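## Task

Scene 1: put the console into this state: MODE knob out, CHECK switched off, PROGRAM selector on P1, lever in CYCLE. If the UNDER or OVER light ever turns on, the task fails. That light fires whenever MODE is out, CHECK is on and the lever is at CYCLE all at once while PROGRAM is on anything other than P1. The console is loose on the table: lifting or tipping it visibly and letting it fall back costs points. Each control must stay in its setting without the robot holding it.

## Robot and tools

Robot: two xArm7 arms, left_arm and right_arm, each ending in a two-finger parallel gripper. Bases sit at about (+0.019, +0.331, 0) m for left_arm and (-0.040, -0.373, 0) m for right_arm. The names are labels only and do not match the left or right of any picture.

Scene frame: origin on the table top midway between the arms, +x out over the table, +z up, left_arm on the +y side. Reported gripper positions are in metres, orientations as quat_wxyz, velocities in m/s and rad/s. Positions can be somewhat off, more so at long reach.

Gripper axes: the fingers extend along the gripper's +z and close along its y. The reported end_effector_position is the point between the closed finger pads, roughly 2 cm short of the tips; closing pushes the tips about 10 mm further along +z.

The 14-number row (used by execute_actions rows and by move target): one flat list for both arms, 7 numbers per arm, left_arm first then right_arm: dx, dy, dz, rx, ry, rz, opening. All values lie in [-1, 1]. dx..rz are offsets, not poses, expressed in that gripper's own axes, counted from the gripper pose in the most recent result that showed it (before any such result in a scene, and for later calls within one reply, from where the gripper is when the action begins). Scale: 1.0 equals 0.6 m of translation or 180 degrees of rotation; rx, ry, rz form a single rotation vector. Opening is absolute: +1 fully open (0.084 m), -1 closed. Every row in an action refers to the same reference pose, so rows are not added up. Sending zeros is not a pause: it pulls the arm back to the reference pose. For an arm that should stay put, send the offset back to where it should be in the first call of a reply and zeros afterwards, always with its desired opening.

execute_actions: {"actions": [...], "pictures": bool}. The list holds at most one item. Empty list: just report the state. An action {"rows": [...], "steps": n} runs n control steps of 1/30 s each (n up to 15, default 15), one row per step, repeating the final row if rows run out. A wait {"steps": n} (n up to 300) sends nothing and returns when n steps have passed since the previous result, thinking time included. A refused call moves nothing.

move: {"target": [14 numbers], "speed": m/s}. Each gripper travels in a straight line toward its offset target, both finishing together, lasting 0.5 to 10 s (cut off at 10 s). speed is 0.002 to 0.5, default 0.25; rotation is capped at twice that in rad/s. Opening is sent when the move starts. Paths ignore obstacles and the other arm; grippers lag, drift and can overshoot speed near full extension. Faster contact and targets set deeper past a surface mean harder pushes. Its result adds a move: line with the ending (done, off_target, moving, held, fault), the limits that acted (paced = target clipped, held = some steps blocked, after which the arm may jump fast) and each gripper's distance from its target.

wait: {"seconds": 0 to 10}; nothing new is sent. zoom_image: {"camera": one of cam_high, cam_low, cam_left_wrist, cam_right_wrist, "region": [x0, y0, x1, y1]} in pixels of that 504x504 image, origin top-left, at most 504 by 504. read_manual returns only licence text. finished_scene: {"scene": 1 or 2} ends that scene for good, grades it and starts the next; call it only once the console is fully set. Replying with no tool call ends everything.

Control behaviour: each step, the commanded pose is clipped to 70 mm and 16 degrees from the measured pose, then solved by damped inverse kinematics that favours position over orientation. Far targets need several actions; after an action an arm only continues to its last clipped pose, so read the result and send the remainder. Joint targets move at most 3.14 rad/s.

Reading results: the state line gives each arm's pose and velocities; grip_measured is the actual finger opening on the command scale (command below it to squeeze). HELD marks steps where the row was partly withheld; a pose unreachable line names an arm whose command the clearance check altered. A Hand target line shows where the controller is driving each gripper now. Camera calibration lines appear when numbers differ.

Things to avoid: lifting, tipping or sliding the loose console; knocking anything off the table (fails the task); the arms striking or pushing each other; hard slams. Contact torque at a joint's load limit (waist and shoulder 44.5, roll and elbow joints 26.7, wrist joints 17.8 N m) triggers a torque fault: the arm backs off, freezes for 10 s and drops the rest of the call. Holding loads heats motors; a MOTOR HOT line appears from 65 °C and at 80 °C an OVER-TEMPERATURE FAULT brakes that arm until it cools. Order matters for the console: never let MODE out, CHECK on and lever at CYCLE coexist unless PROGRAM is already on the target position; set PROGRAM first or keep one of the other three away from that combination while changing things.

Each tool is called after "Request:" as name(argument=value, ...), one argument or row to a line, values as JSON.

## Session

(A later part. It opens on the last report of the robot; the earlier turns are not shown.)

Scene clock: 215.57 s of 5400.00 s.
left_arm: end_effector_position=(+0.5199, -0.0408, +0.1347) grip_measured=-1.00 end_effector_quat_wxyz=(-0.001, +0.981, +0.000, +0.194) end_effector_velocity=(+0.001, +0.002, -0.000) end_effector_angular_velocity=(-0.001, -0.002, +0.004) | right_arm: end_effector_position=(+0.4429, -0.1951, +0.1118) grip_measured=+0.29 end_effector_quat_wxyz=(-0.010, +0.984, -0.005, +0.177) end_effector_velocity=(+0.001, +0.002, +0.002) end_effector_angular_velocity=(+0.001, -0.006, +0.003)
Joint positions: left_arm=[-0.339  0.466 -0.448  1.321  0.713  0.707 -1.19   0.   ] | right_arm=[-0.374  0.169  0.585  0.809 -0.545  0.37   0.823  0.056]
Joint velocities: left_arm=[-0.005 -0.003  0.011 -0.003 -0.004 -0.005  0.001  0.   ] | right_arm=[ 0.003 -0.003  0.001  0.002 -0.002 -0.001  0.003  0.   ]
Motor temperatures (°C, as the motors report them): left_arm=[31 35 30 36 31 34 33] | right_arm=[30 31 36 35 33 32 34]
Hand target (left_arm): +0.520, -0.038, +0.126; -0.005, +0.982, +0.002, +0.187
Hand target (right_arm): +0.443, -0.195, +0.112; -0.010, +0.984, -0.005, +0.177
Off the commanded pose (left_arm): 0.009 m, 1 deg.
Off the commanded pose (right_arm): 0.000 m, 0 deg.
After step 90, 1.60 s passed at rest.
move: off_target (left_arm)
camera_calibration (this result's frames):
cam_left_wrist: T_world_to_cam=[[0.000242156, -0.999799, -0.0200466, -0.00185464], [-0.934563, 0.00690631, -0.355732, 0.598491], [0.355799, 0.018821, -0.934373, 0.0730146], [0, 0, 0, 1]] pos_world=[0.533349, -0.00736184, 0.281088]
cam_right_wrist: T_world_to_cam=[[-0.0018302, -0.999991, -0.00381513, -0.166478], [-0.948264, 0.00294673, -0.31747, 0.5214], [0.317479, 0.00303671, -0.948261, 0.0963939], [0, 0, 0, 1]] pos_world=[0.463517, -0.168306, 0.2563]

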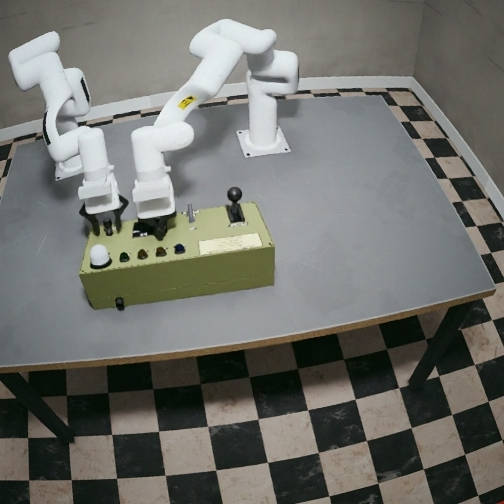

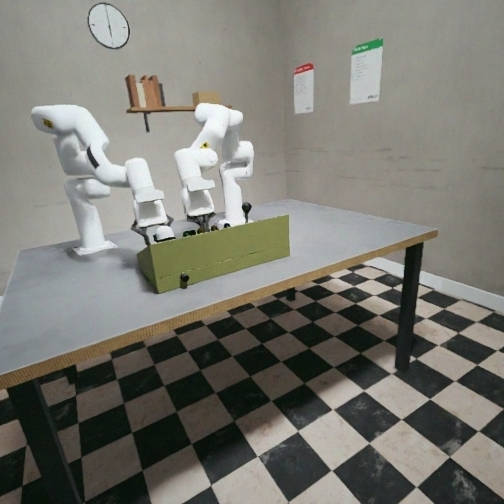

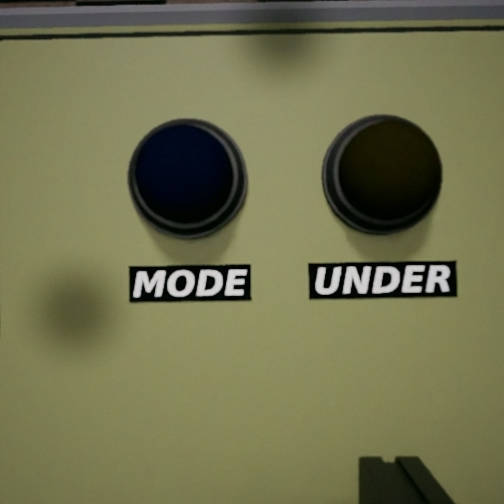

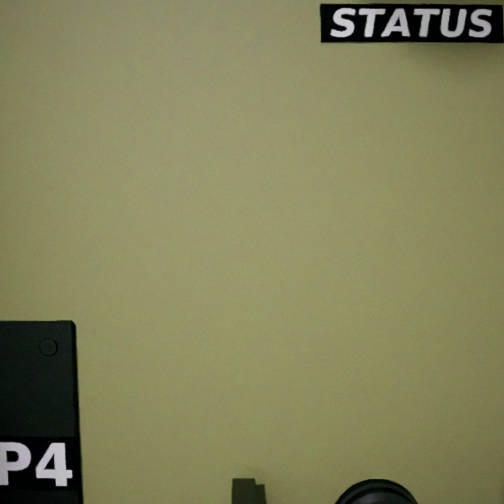

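Request:
move(
  target=[-0.005,-0.005,0.014,0,0,0,-1,0,0,0,0,0,0,-0.7],
  speed=0.02,
)

Scene clock: 219.50 s of 5400.00 s.
left_arm: end_effector_position=(+0.5216, -0.0392, +0.1353) grip_measured=-1.00 end_effector_quat_wxyz=(+0.001, +0.980, +0.000, +0.201) end_effector_velocity=(-0.001, +0.000, -0.001) end_effector_angular_velocity=(-0.001, +0.001, -0.001) | right_arm: end_effector_position=(+0.4428, -0.1939, +0.1121) grip_measured=-0.45 end_effector_quat_wxyz=(-0.011, +0.984, -0.004, +0.177) end_effector_velocity=(+0.000, -0.000, +0.000) end_effector_angular_velocity=(+0.000, -0.001, -0.002)
Joint positions: left_arm=[-0.339  0.458 -0.441  1.308  0.728  0.686 -1.202  0.   ] | right_arm=[-0.375  0.169  0.588  0.809 -0.546  0.37   0.823  0.025]
Joint velocities: left_arm=[-0.004 -0.001  0.005 -0.004 -0.003 -0.005  0.001  0.   ] | right_arm=[-0.003  0.     0.003  0.001 -0.001  0.001  0.002 -0.   ]
Motor temperatures (°C, as the motors report them): left_arm=[31 35 30 36 31 34 33] | right_arm=[30 31 36 35 33 32 34]
Hand target (left_arm): +0.520, -0.038, +0.126; -0.001, +0.981, +0.000, +0.194
Hand target (right_arm): +0.443, -0.195, +0.112; -0.010, +0.984, -0.005, +0.177
Off the commanded pose (left_arm): 0.010 m, 1 deg.
Off the commanded pose (right_arm): 0.001 m, 0 deg.
After step 90, 0.23 s passed at rest.
move: off_target (left_arm)
camera_calibration (this result's frames):
cam_left_wrist: T_world_to_cam=[[-0.00113723, -0.999893, -0.0146068, -0.000333437], [-0.929229, 0.00645387, -0.369447, 0.599314], [0.369502, 0.0131529, -0.929137, 0.0648741], [0, 0, 0, 1]] pos_world=[0.532929, -0.00505458, 0.281687]
cam_right_wrist: T_world_to_cam=[[0.000171302, -0.999989, -0.00469069, -0.166147], [-0.948021, 0.00133021, -0.318204, 0.521048], [0.318206, 0.00450139, -0.948011, 0.0966043], [0, 0, 0, 1]] pos_world=[0.463253, -0.167273, 0.256602]

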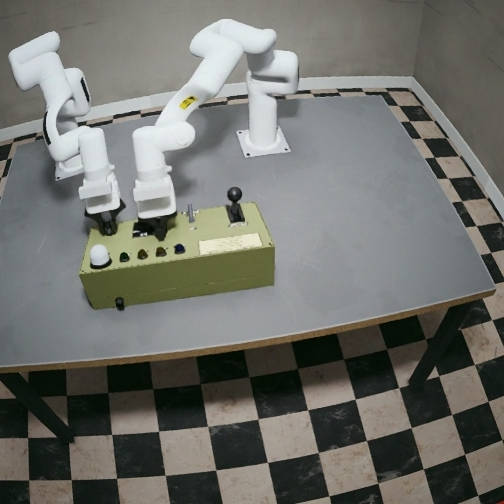

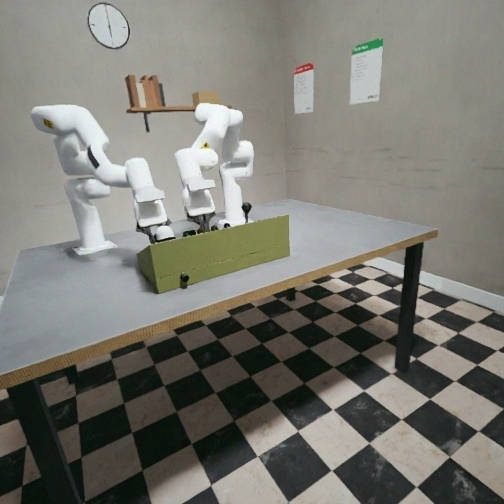

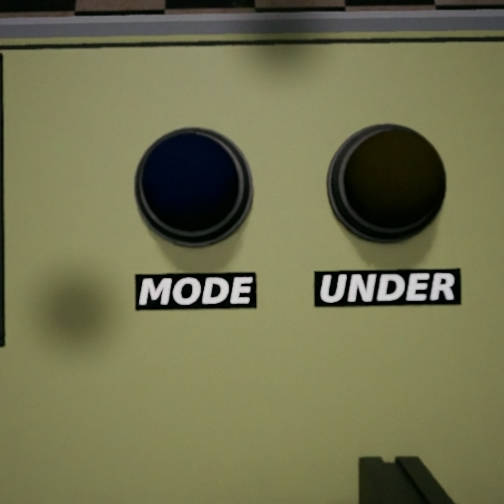

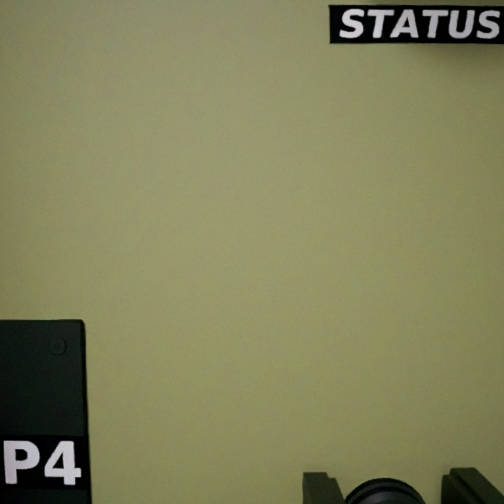

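Request:
move(
  target=[-0.008,-0.002,0.013,0,-0.008,0,-1,0,0,-0.02,0,0,0,-0.8],
  speed=0.01,
)

Scene clock: 225.30 s of 5400.00 s.
left_arm: end_effector_position=(+0.5226, -0.0386, +0.1359) grip_measured=-1.00 end_effector_quat_wxyz=(+0.004, +0.981, +0.001, +0.196) end_effector_velocity=(-0.001, +0.000, -0.001) end_effector_angular_velocity=(+0.001, +0.001, -0.001) | right_arm: end_effector_position=(+0.4386, -0.1945, +0.1233) grip_measured=-0.45 end_effector_quat_wxyz=(-0.011, +0.984, -0.005, +0.177) end_effector_velocity=(+0.000, -0.000, +0.000) end_effector_angular_velocity=(+0.000, +0.000, +0.001)
Joint positions: left_arm=[-0.341  0.458 -0.434  1.311  0.704  0.684 -1.181  0.   ] | right_arm=[-0.393  0.125  0.614  0.795 -0.473  0.386  0.77   0.025]
Joint velocities: left_arm=[-0.011 -0.003  0.013 -0.003 -0.008 -0.004  0.005  0.   ] | right_arm=[-0.     0.    -0.     0.     0.001 -0.    -0.002  0.   ]
Motor temperatures (°C, as the motors report them): left_arm=[31 35 30 36 31 34 33] | right_arm=[30 31 36 35 33 32 34]
Hand target (left_arm): +0.520, -0.038, +0.126; +0.001, +0.982, +0.000, +0.189
Hand target (right_arm): +0.439, -0.194, +0.123; -0.011, +0.984, -0.005, +0.177
Off the commanded pose (left_arm): 0.010 m, 1 deg.
Off the commanded pose (right_arm): 0.000 m, 0 deg.
After step 90, 1.33 s passed at rest.
move: off_target (left_arm)
camera_calibration (this result's frames):
cam_left_wrist: T_world_to_cam=[[-0.000935516, -0.999958, -0.00913394, -0.000533868], [-0.932622, 0.00416846, -0.36083, 0.601043], [0.360853, 0.00818096, -0.932587, 0.0698031], [0, 0, 0, 1]] pos_world=[0.535357, -0.00361032, 0.281967]
cam_right_wrist: T_world_to_cam=[[-0.000436633, -0.99999, -0.00439755, -0.166459], [-0.948052, 0.00181288, -0.318111, 0.520774], [0.318116, 0.00403021, -0.948043, 0.108575], [0, 0, 0, 1]] pos_world=[0.459109, -0.167839, 0.267865]

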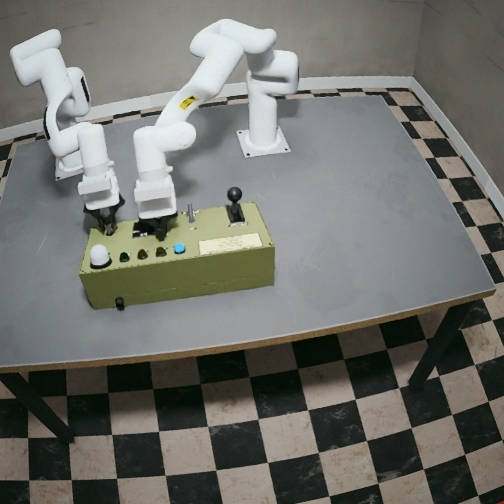

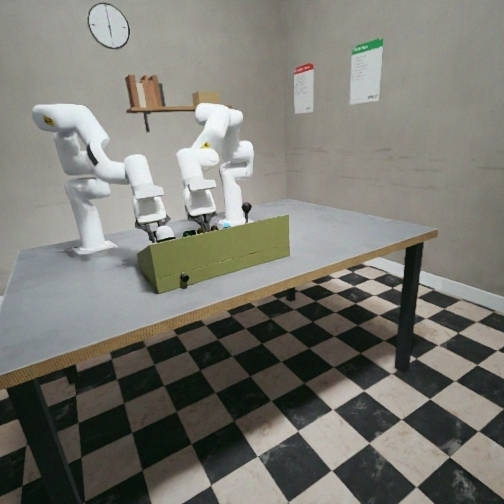

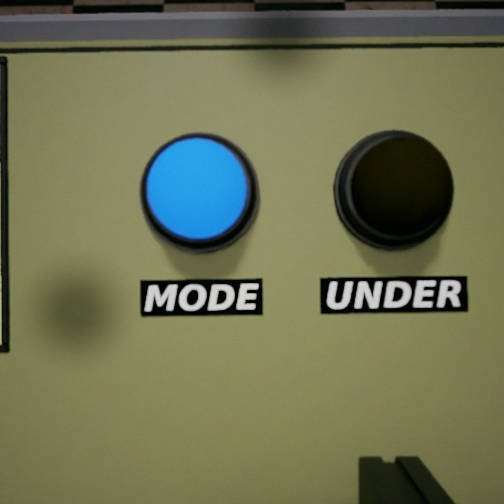

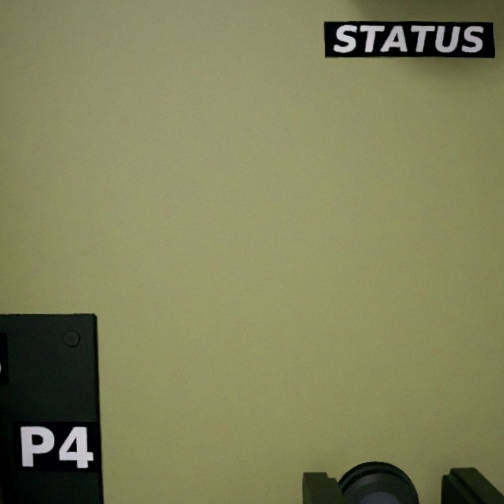

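Request:
move(
  target=[-0.008,-0.001,0.013,0,-0.005,0,-1,0,0,-0.01,0,0,0,-0.8],
  speed=0.01,
)

Scene clock: 229.17 s of 5400.00 s.
left_arm: end_effector_position=(+0.5229, -0.0390, +0.1362) grip_measured=-1.00 end_effector_quat_wxyz=(+0.007, +0.981, +0.001, +0.196) end_effector_velocity=(+0.000, +0.001, -0.001) end_effector_angular_velocity=(+0.000, -0.000, +0.000) | right_arm: end_effector_position=(+0.4358, -0.1946, +0.1279) grip_measured=-0.45 end_effector_quat_wxyz=(-0.011, +0.984, -0.005, +0.176) end_effector_velocity=(-0.000, +0.001, +0.002) end_effector_angular_velocity=(-0.003, -0.002, +0.004)
Joint positions: left_arm=[-0.346  0.456 -0.426  1.31   0.695  0.677 -1.175  0.   ] | right_arm=[-0.399  0.104  0.625  0.788 -0.436  0.395  0.742  0.024]
Joint velocities: left_arm=[-0.01  -0.003  0.015 -0.004 -0.007 -0.007  0.004  0.   ] | right_arm=[ 0.    -0.005  0.003  0.     0.001  0.003 -0.002 -0.   ]
Motor temperatures (°C, as the motors report them): left_arm=[31 35 30 35 31 34 33] | right_arm=[30 31 36 35 33 32 34]
Hand target (left_arm): +0.521, -0.038, +0.127; +0.004, +0.982, +0.001, +0.189
Hand target (right_arm): +0.436, -0.195, +0.129; -0.011, +0.984, -0.005, +0.177
Off the commanded pose (left_arm): 0.010 m, 1 deg.
Off the commanded pose (right_arm): 0.001 m, 0 deg.
move: off_target (left_arm)
camera_calibration (this result's frames):
cam_left_wrist: T_world_to_cam=[[-0.00170178, -0.999991, -0.00385942, -0.00131174], [-0.93294, 0.00297716, -0.360021, 0.601425], [0.360029, 0.00298793, -0.932936, 0.0702019], [0, 0, 0, 1]] pos_world=[0.535816, -0.00331202, 0.282014]
cam_right_wrist: T_world_to_cam=[[-0.000120695, -0.99999, -0.0045402, -0.166603], [-0.948829, 0.00154826, -0.315786, 0.519589], [0.315789, 0.00426976, -0.94882, 0.114929], [0, 0, 0, 1]] pos_world=[0.456688, -0.167896, 0.272369]

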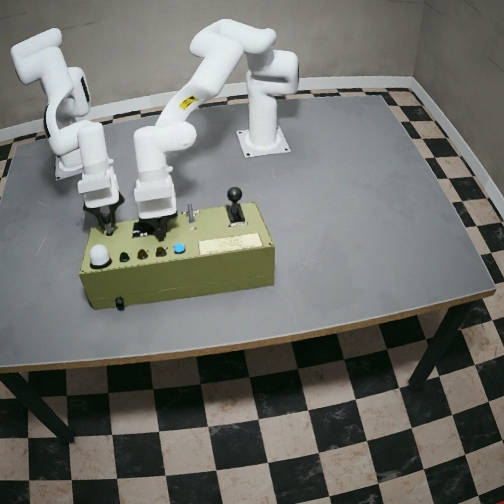

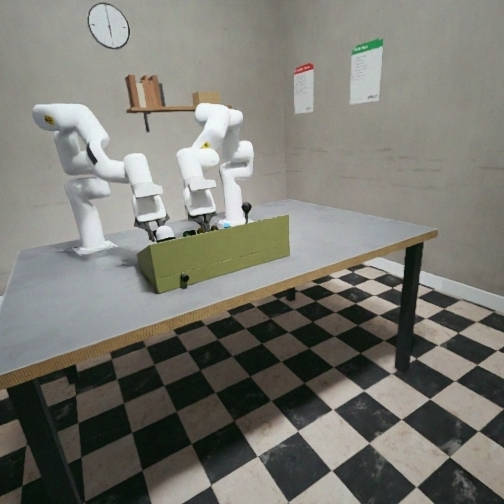

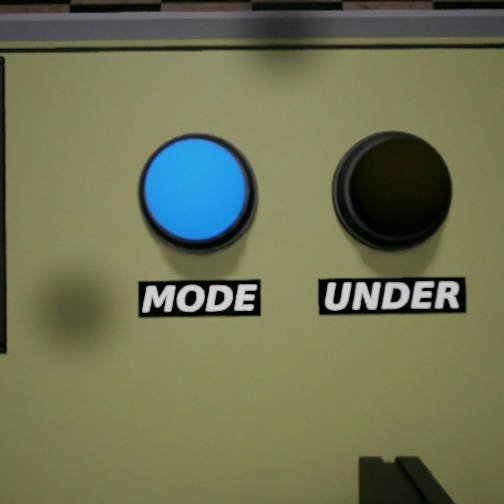

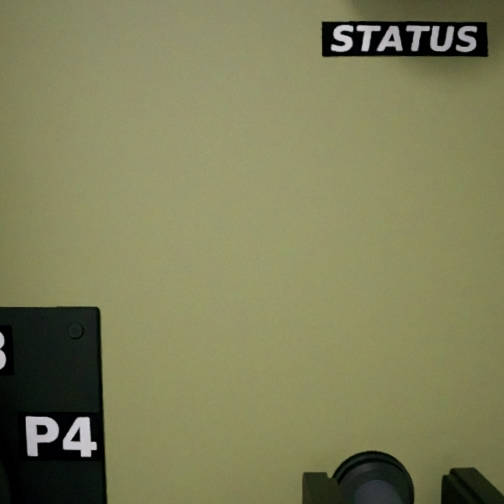

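Request:
move(
  target=[-0.008,-0.001,0.013,0,-0.005,0,-1,0,0,0,0,0,0,0.4],
  speed=0.02,
)

Request:
move(
  target=[0,0,-0.15,0,0,0,-1,0,0,-0.15,0,0,0,0.4],
  speed=0.15,
)

Request:
move(
  target=[-0.25,0,-0.15,0,0,0,-1,-0.1,0.1,-0.1,0,0,0,0.4],
  speed=0.3,
)

Scene clock: 237.60 s of 5400.00 s.
left_arm: end_effector_position=(+0.5237, -0.0390, +0.1364) grip_measured=-1.00 end_effector_quat_wxyz=(+0.009, +0.981, +0.002, +0.195) end_effector_velocity=(-0.000, +0.001, -0.001) end_effector_angular_velocity=(+0.001, +0.001, +0.001) | right_arm: end_effector_position=(+0.4360, -0.1947, +0.1281) grip_measured=+0.39 end_effector_quat_wxyz=(-0.011, +0.984, -0.005, +0.176) end_effector_velocity=(-0.000, +0.001, -0.000) end_effector_angular_velocity=(+0.001, +0.001, +0.001)
Joint positions: left_arm=[-0.349  0.455 -0.42   1.309  0.687  0.67  -1.169  0.   ] | right_arm=[-0.395  0.104  0.621  0.788 -0.435  0.395  0.741  0.061]
Joint velocities: left_arm=[-0.011 -0.003  0.013 -0.003 -0.008 -0.003  0.004  0.   ] | right_arm=[ 0.001  0.002  0.     0.     0.    -0.     0.001  0.   ]
Motor temperatures (°C, as the motors report them): left_arm=[31 35 30 35 31 34 33] | right_arm=[30 31 36 35 33 32 34]
Hand target (left_arm): +0.521, -0.038, +0.127; +0.007, +0.982, +0.001, +0.188
Hand target (right_arm): +0.436, -0.195, +0.128; -0.011, +0.984, -0.005, +0.176
Off the commanded pose (left_arm): 0.010 m, 1 deg.
Off the commanded pose (right_arm): 0.000 m, 0 deg.
After step 90, 4.73 s passed at rest.
move: off_target (left_arm)
camera_calibration (this result's frames):
cam_left_wrist: T_world_to_cam=[[-0.0014566, -0.999998, 0.00120048, -0.0020893], [-0.933188, 0.000927846, -0.359387, 0.602221], [0.359386, -0.00164376, -0.933188, 0.0703237], [0, 0, 0, 1]] pos_world=[0.536709, -0.00253247, 0.282058]
cam_right_wrist: T_world_to_cam=[[-0.000464227, -0.99999, -0.00445387, -0.166629], [-0.948711, 0.00184847, -0.316139, 0.519827], [0.316144, 0.00407867, -0.948703, 0.114837], [0, 0, 0, 1]] pos_world=[0.456784, -0.168056, 0.272542]

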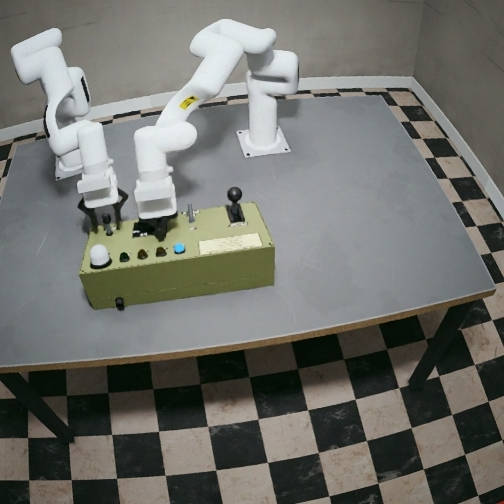

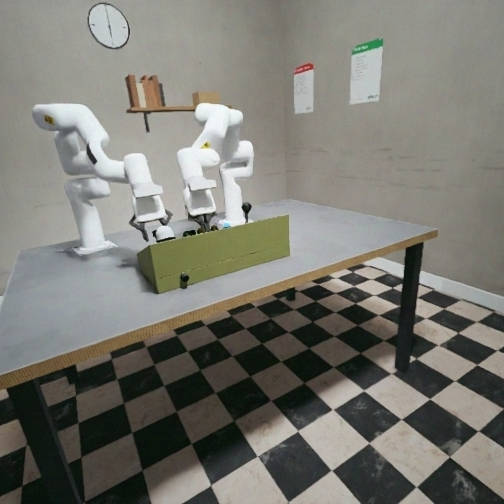

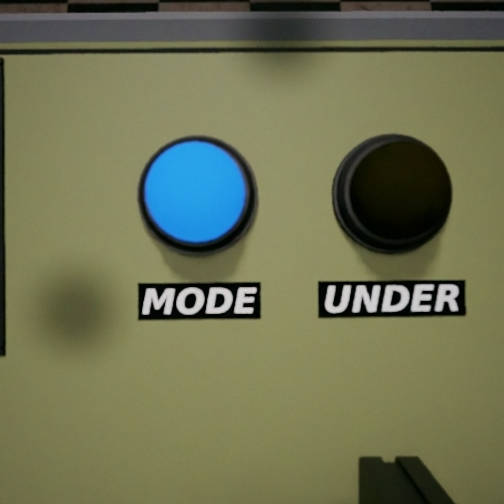

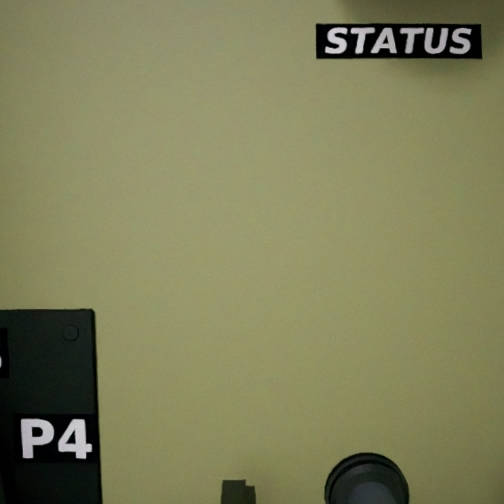

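Scene clock: 238.63 s of 5400.00 s.
left_arm: end_effector_position=(+0.4894, -0.0374, +0.2189) grip_measured=-1.00 end_effector_quat_wxyz=(+0.009, +0.981, +0.002, +0.195) end_effector_velocity=(-0.002, -0.007, +0.008) end_effector_angular_velocity=(-0.011, -0.012, -0.009) | right_arm: end_effector_position=(+0.4045, -0.1969, +0.2119) grip_measured=+0.39 end_effector_quat_wxyz=(-0.011, +0.984, -0.005, +0.175) end_effector_velocity=(+0.001, +0.003, +0.005) end_effector_angular_velocity=(+0.002, -0.011, +0.003)
Joint positions: left_arm=[-0.323  0.254 -0.49   1.274  0.522  0.806 -1.069  0.   ] | right_arm=[-0.36  -0.208  0.621  0.767 -0.001  0.604  0.424  0.061]
Joint velocities: left_arm=[-0.005 -0.008 -0.006  0.006 -0.001 -0.003 -0.     0.   ] | right_arm=[ 0.002 -0.005  0.001  0.006  0.001 -0.001  0.001  0.   ]
Motor temperatures (°C, as the motors report them): left_arm=[31 35 30 35 31 34 33] | right_arm=[30 31 36 35 33 32 34]
Hand target (left_arm): +0.489, -0.038, +0.220; +0.009, +0.981, +0.002, +0.196
Hand target (right_arm): +0.405, -0.197, +0.212; -0.011, +0.984, -0.005, +0.176
Off the commanded pose (left_arm): 0.001 m, 0 deg.
Off the commanded pose (right_arm): 0.001 m, 0 deg.
move: done
camera_calibration (this result's frames):
cam_left_wrist: T_world_to_cam=[[-0.000992493, -0.999999, 0.000445534, -0.000654069], [-0.933512, 0.000766761, -0.358545, 0.599849], [0.358544, -0.000771764, -0.933512, 0.160198], [0, 0, 0, 1]] pos_world=[0.502528, -0.000990375, 0.36462]
cam_right_wrist: T_world_to_cam=[[-0.00114011, -0.999985, -0.00527222, -0.167995], [-0.949161, 0.00274177, -0.31478, 0.516542], [0.314789, 0.0046453, -0.94915, 0.205041], [0, 0, 0, 1]] pos_world=[0.425545, -0.170361, 0.356326]

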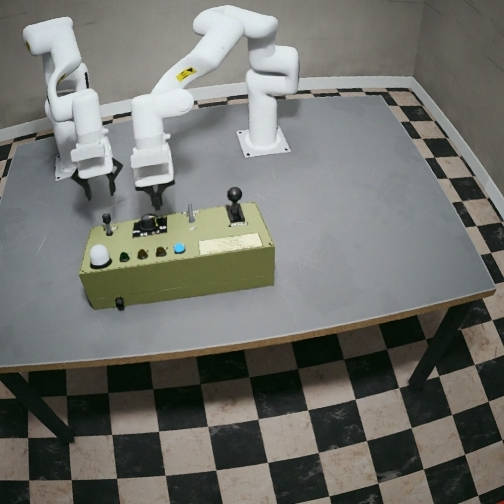

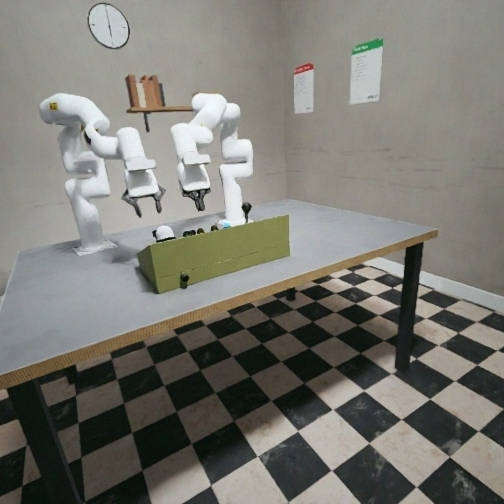

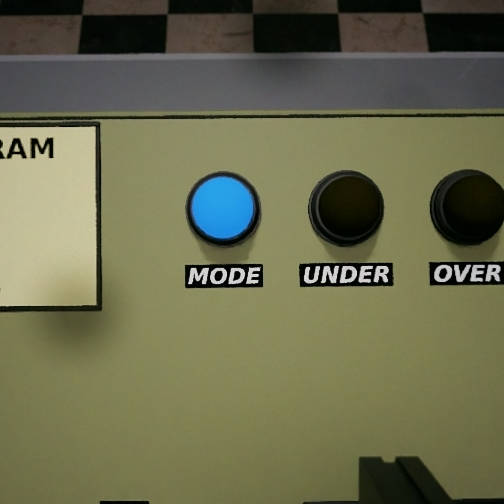

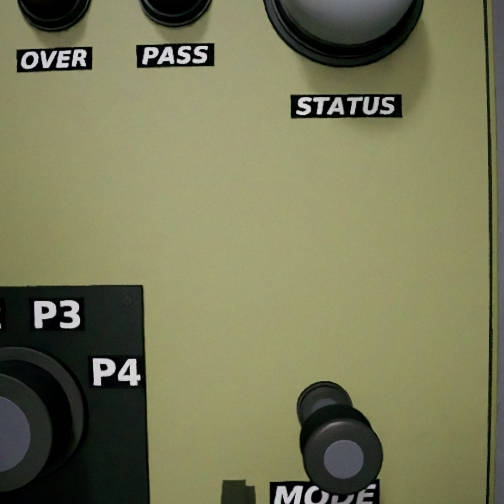

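Scene clock: 239.73 s of 5400.00 s.
left_arm: end_effector_position=(+0.3168, -0.0368, +0.2447) grip_measured=-1.00 end_effector_quat_wxyz=(+0.009, +0.981, +0.002, +0.194) end_effector_velocity=(-0.006, -0.005, +0.003) end_effector_angular_velocity=(-0.003, -0.007, -0.015) | right_arm: end_effector_position=(+0.3270, -0.2571, +0.2453) grip_measured=+0.39 end_effector_quat_wxyz=(-0.012, +0.985, -0.005, +0.175) end_effector_velocity=(+0.000, -0.000, +0.002) end_effector_angular_velocity=(+0.001, -0.005, +0.000)
Joint positions: left_arm=[-0.42  -0.196 -0.6    0.899  0.275  0.846 -1.153  0.   ] | right_arm=[-0.253 -0.614  0.427  0.545  0.234  0.778  0.159  0.061]
Joint velocities: left_arm=[-0.009 -0.007 -0.008  0.001 -0.001 -0.    -0.001  0.   ] | right_arm=[ 0.    -0.005 -0.002  0.001  0.001  0.    -0.002  0.   ]
Motor temperatures (°C, as the motors report them): left_arm=[31 35 30 35 31 34 33] | right_arm=[30 31 36 35 33 32 34]
Hand target (left_arm): +0.316, -0.037, +0.245; +0.009, +0.981, +0.002, +0.195
Hand target (right_arm): +0.327, -0.257, +0.246; -0.012, +0.984, -0.005, +0.175
Off the commanded pose (left_arm): 0.000 m, 0 deg.
Off the commanded pose (right_arm): 0.001 m, 0 deg.
move: done
camera_calibration (this result's frames):
cam_left_wrist: T_world_to_cam=[[-0.0000897153, -1, 0.000180491, -0.000480148], [-0.934011, 0.0000193154, -0.357245, 0.447687], [0.357245, -0.000200631, -0.934011, 0.246674], [0, 0, 0, 1]] pos_world=[0.330021, -0.000439305, 0.390331]
cam_right_wrist: T_world_to_cam=[[-0.00095439, -0.999977, -0.00666777, -0.227801], [-0.949525, 0.00299782, -0.313678, 0.453626], [0.313691, 0.00603184, -0.949506, 0.262261], [0, 0, 0, 1]] pos_world=[0.348243, -0.230737, 0.389792]

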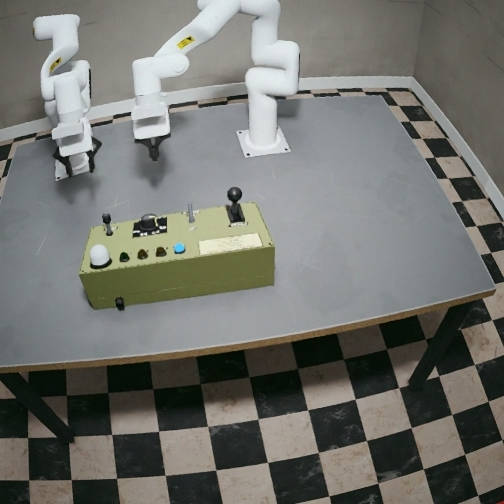

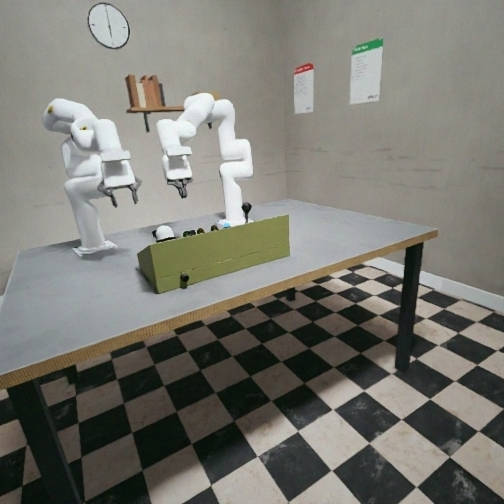

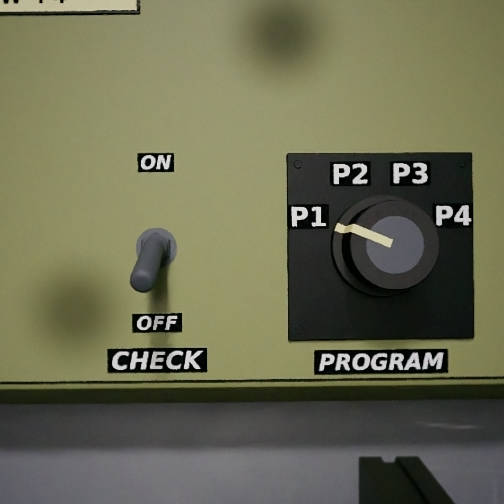

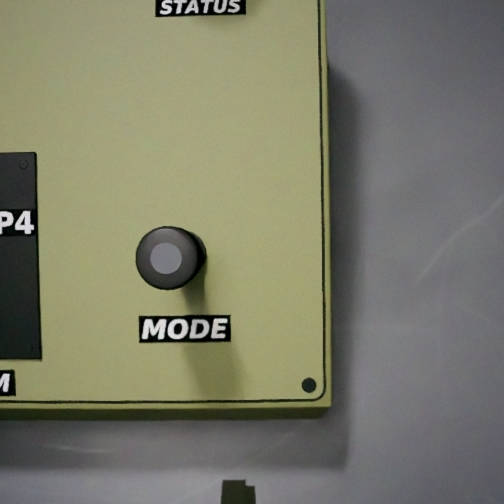

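Request:
finished_scene(
  scene=1,
)

The scene is finished: the task was done.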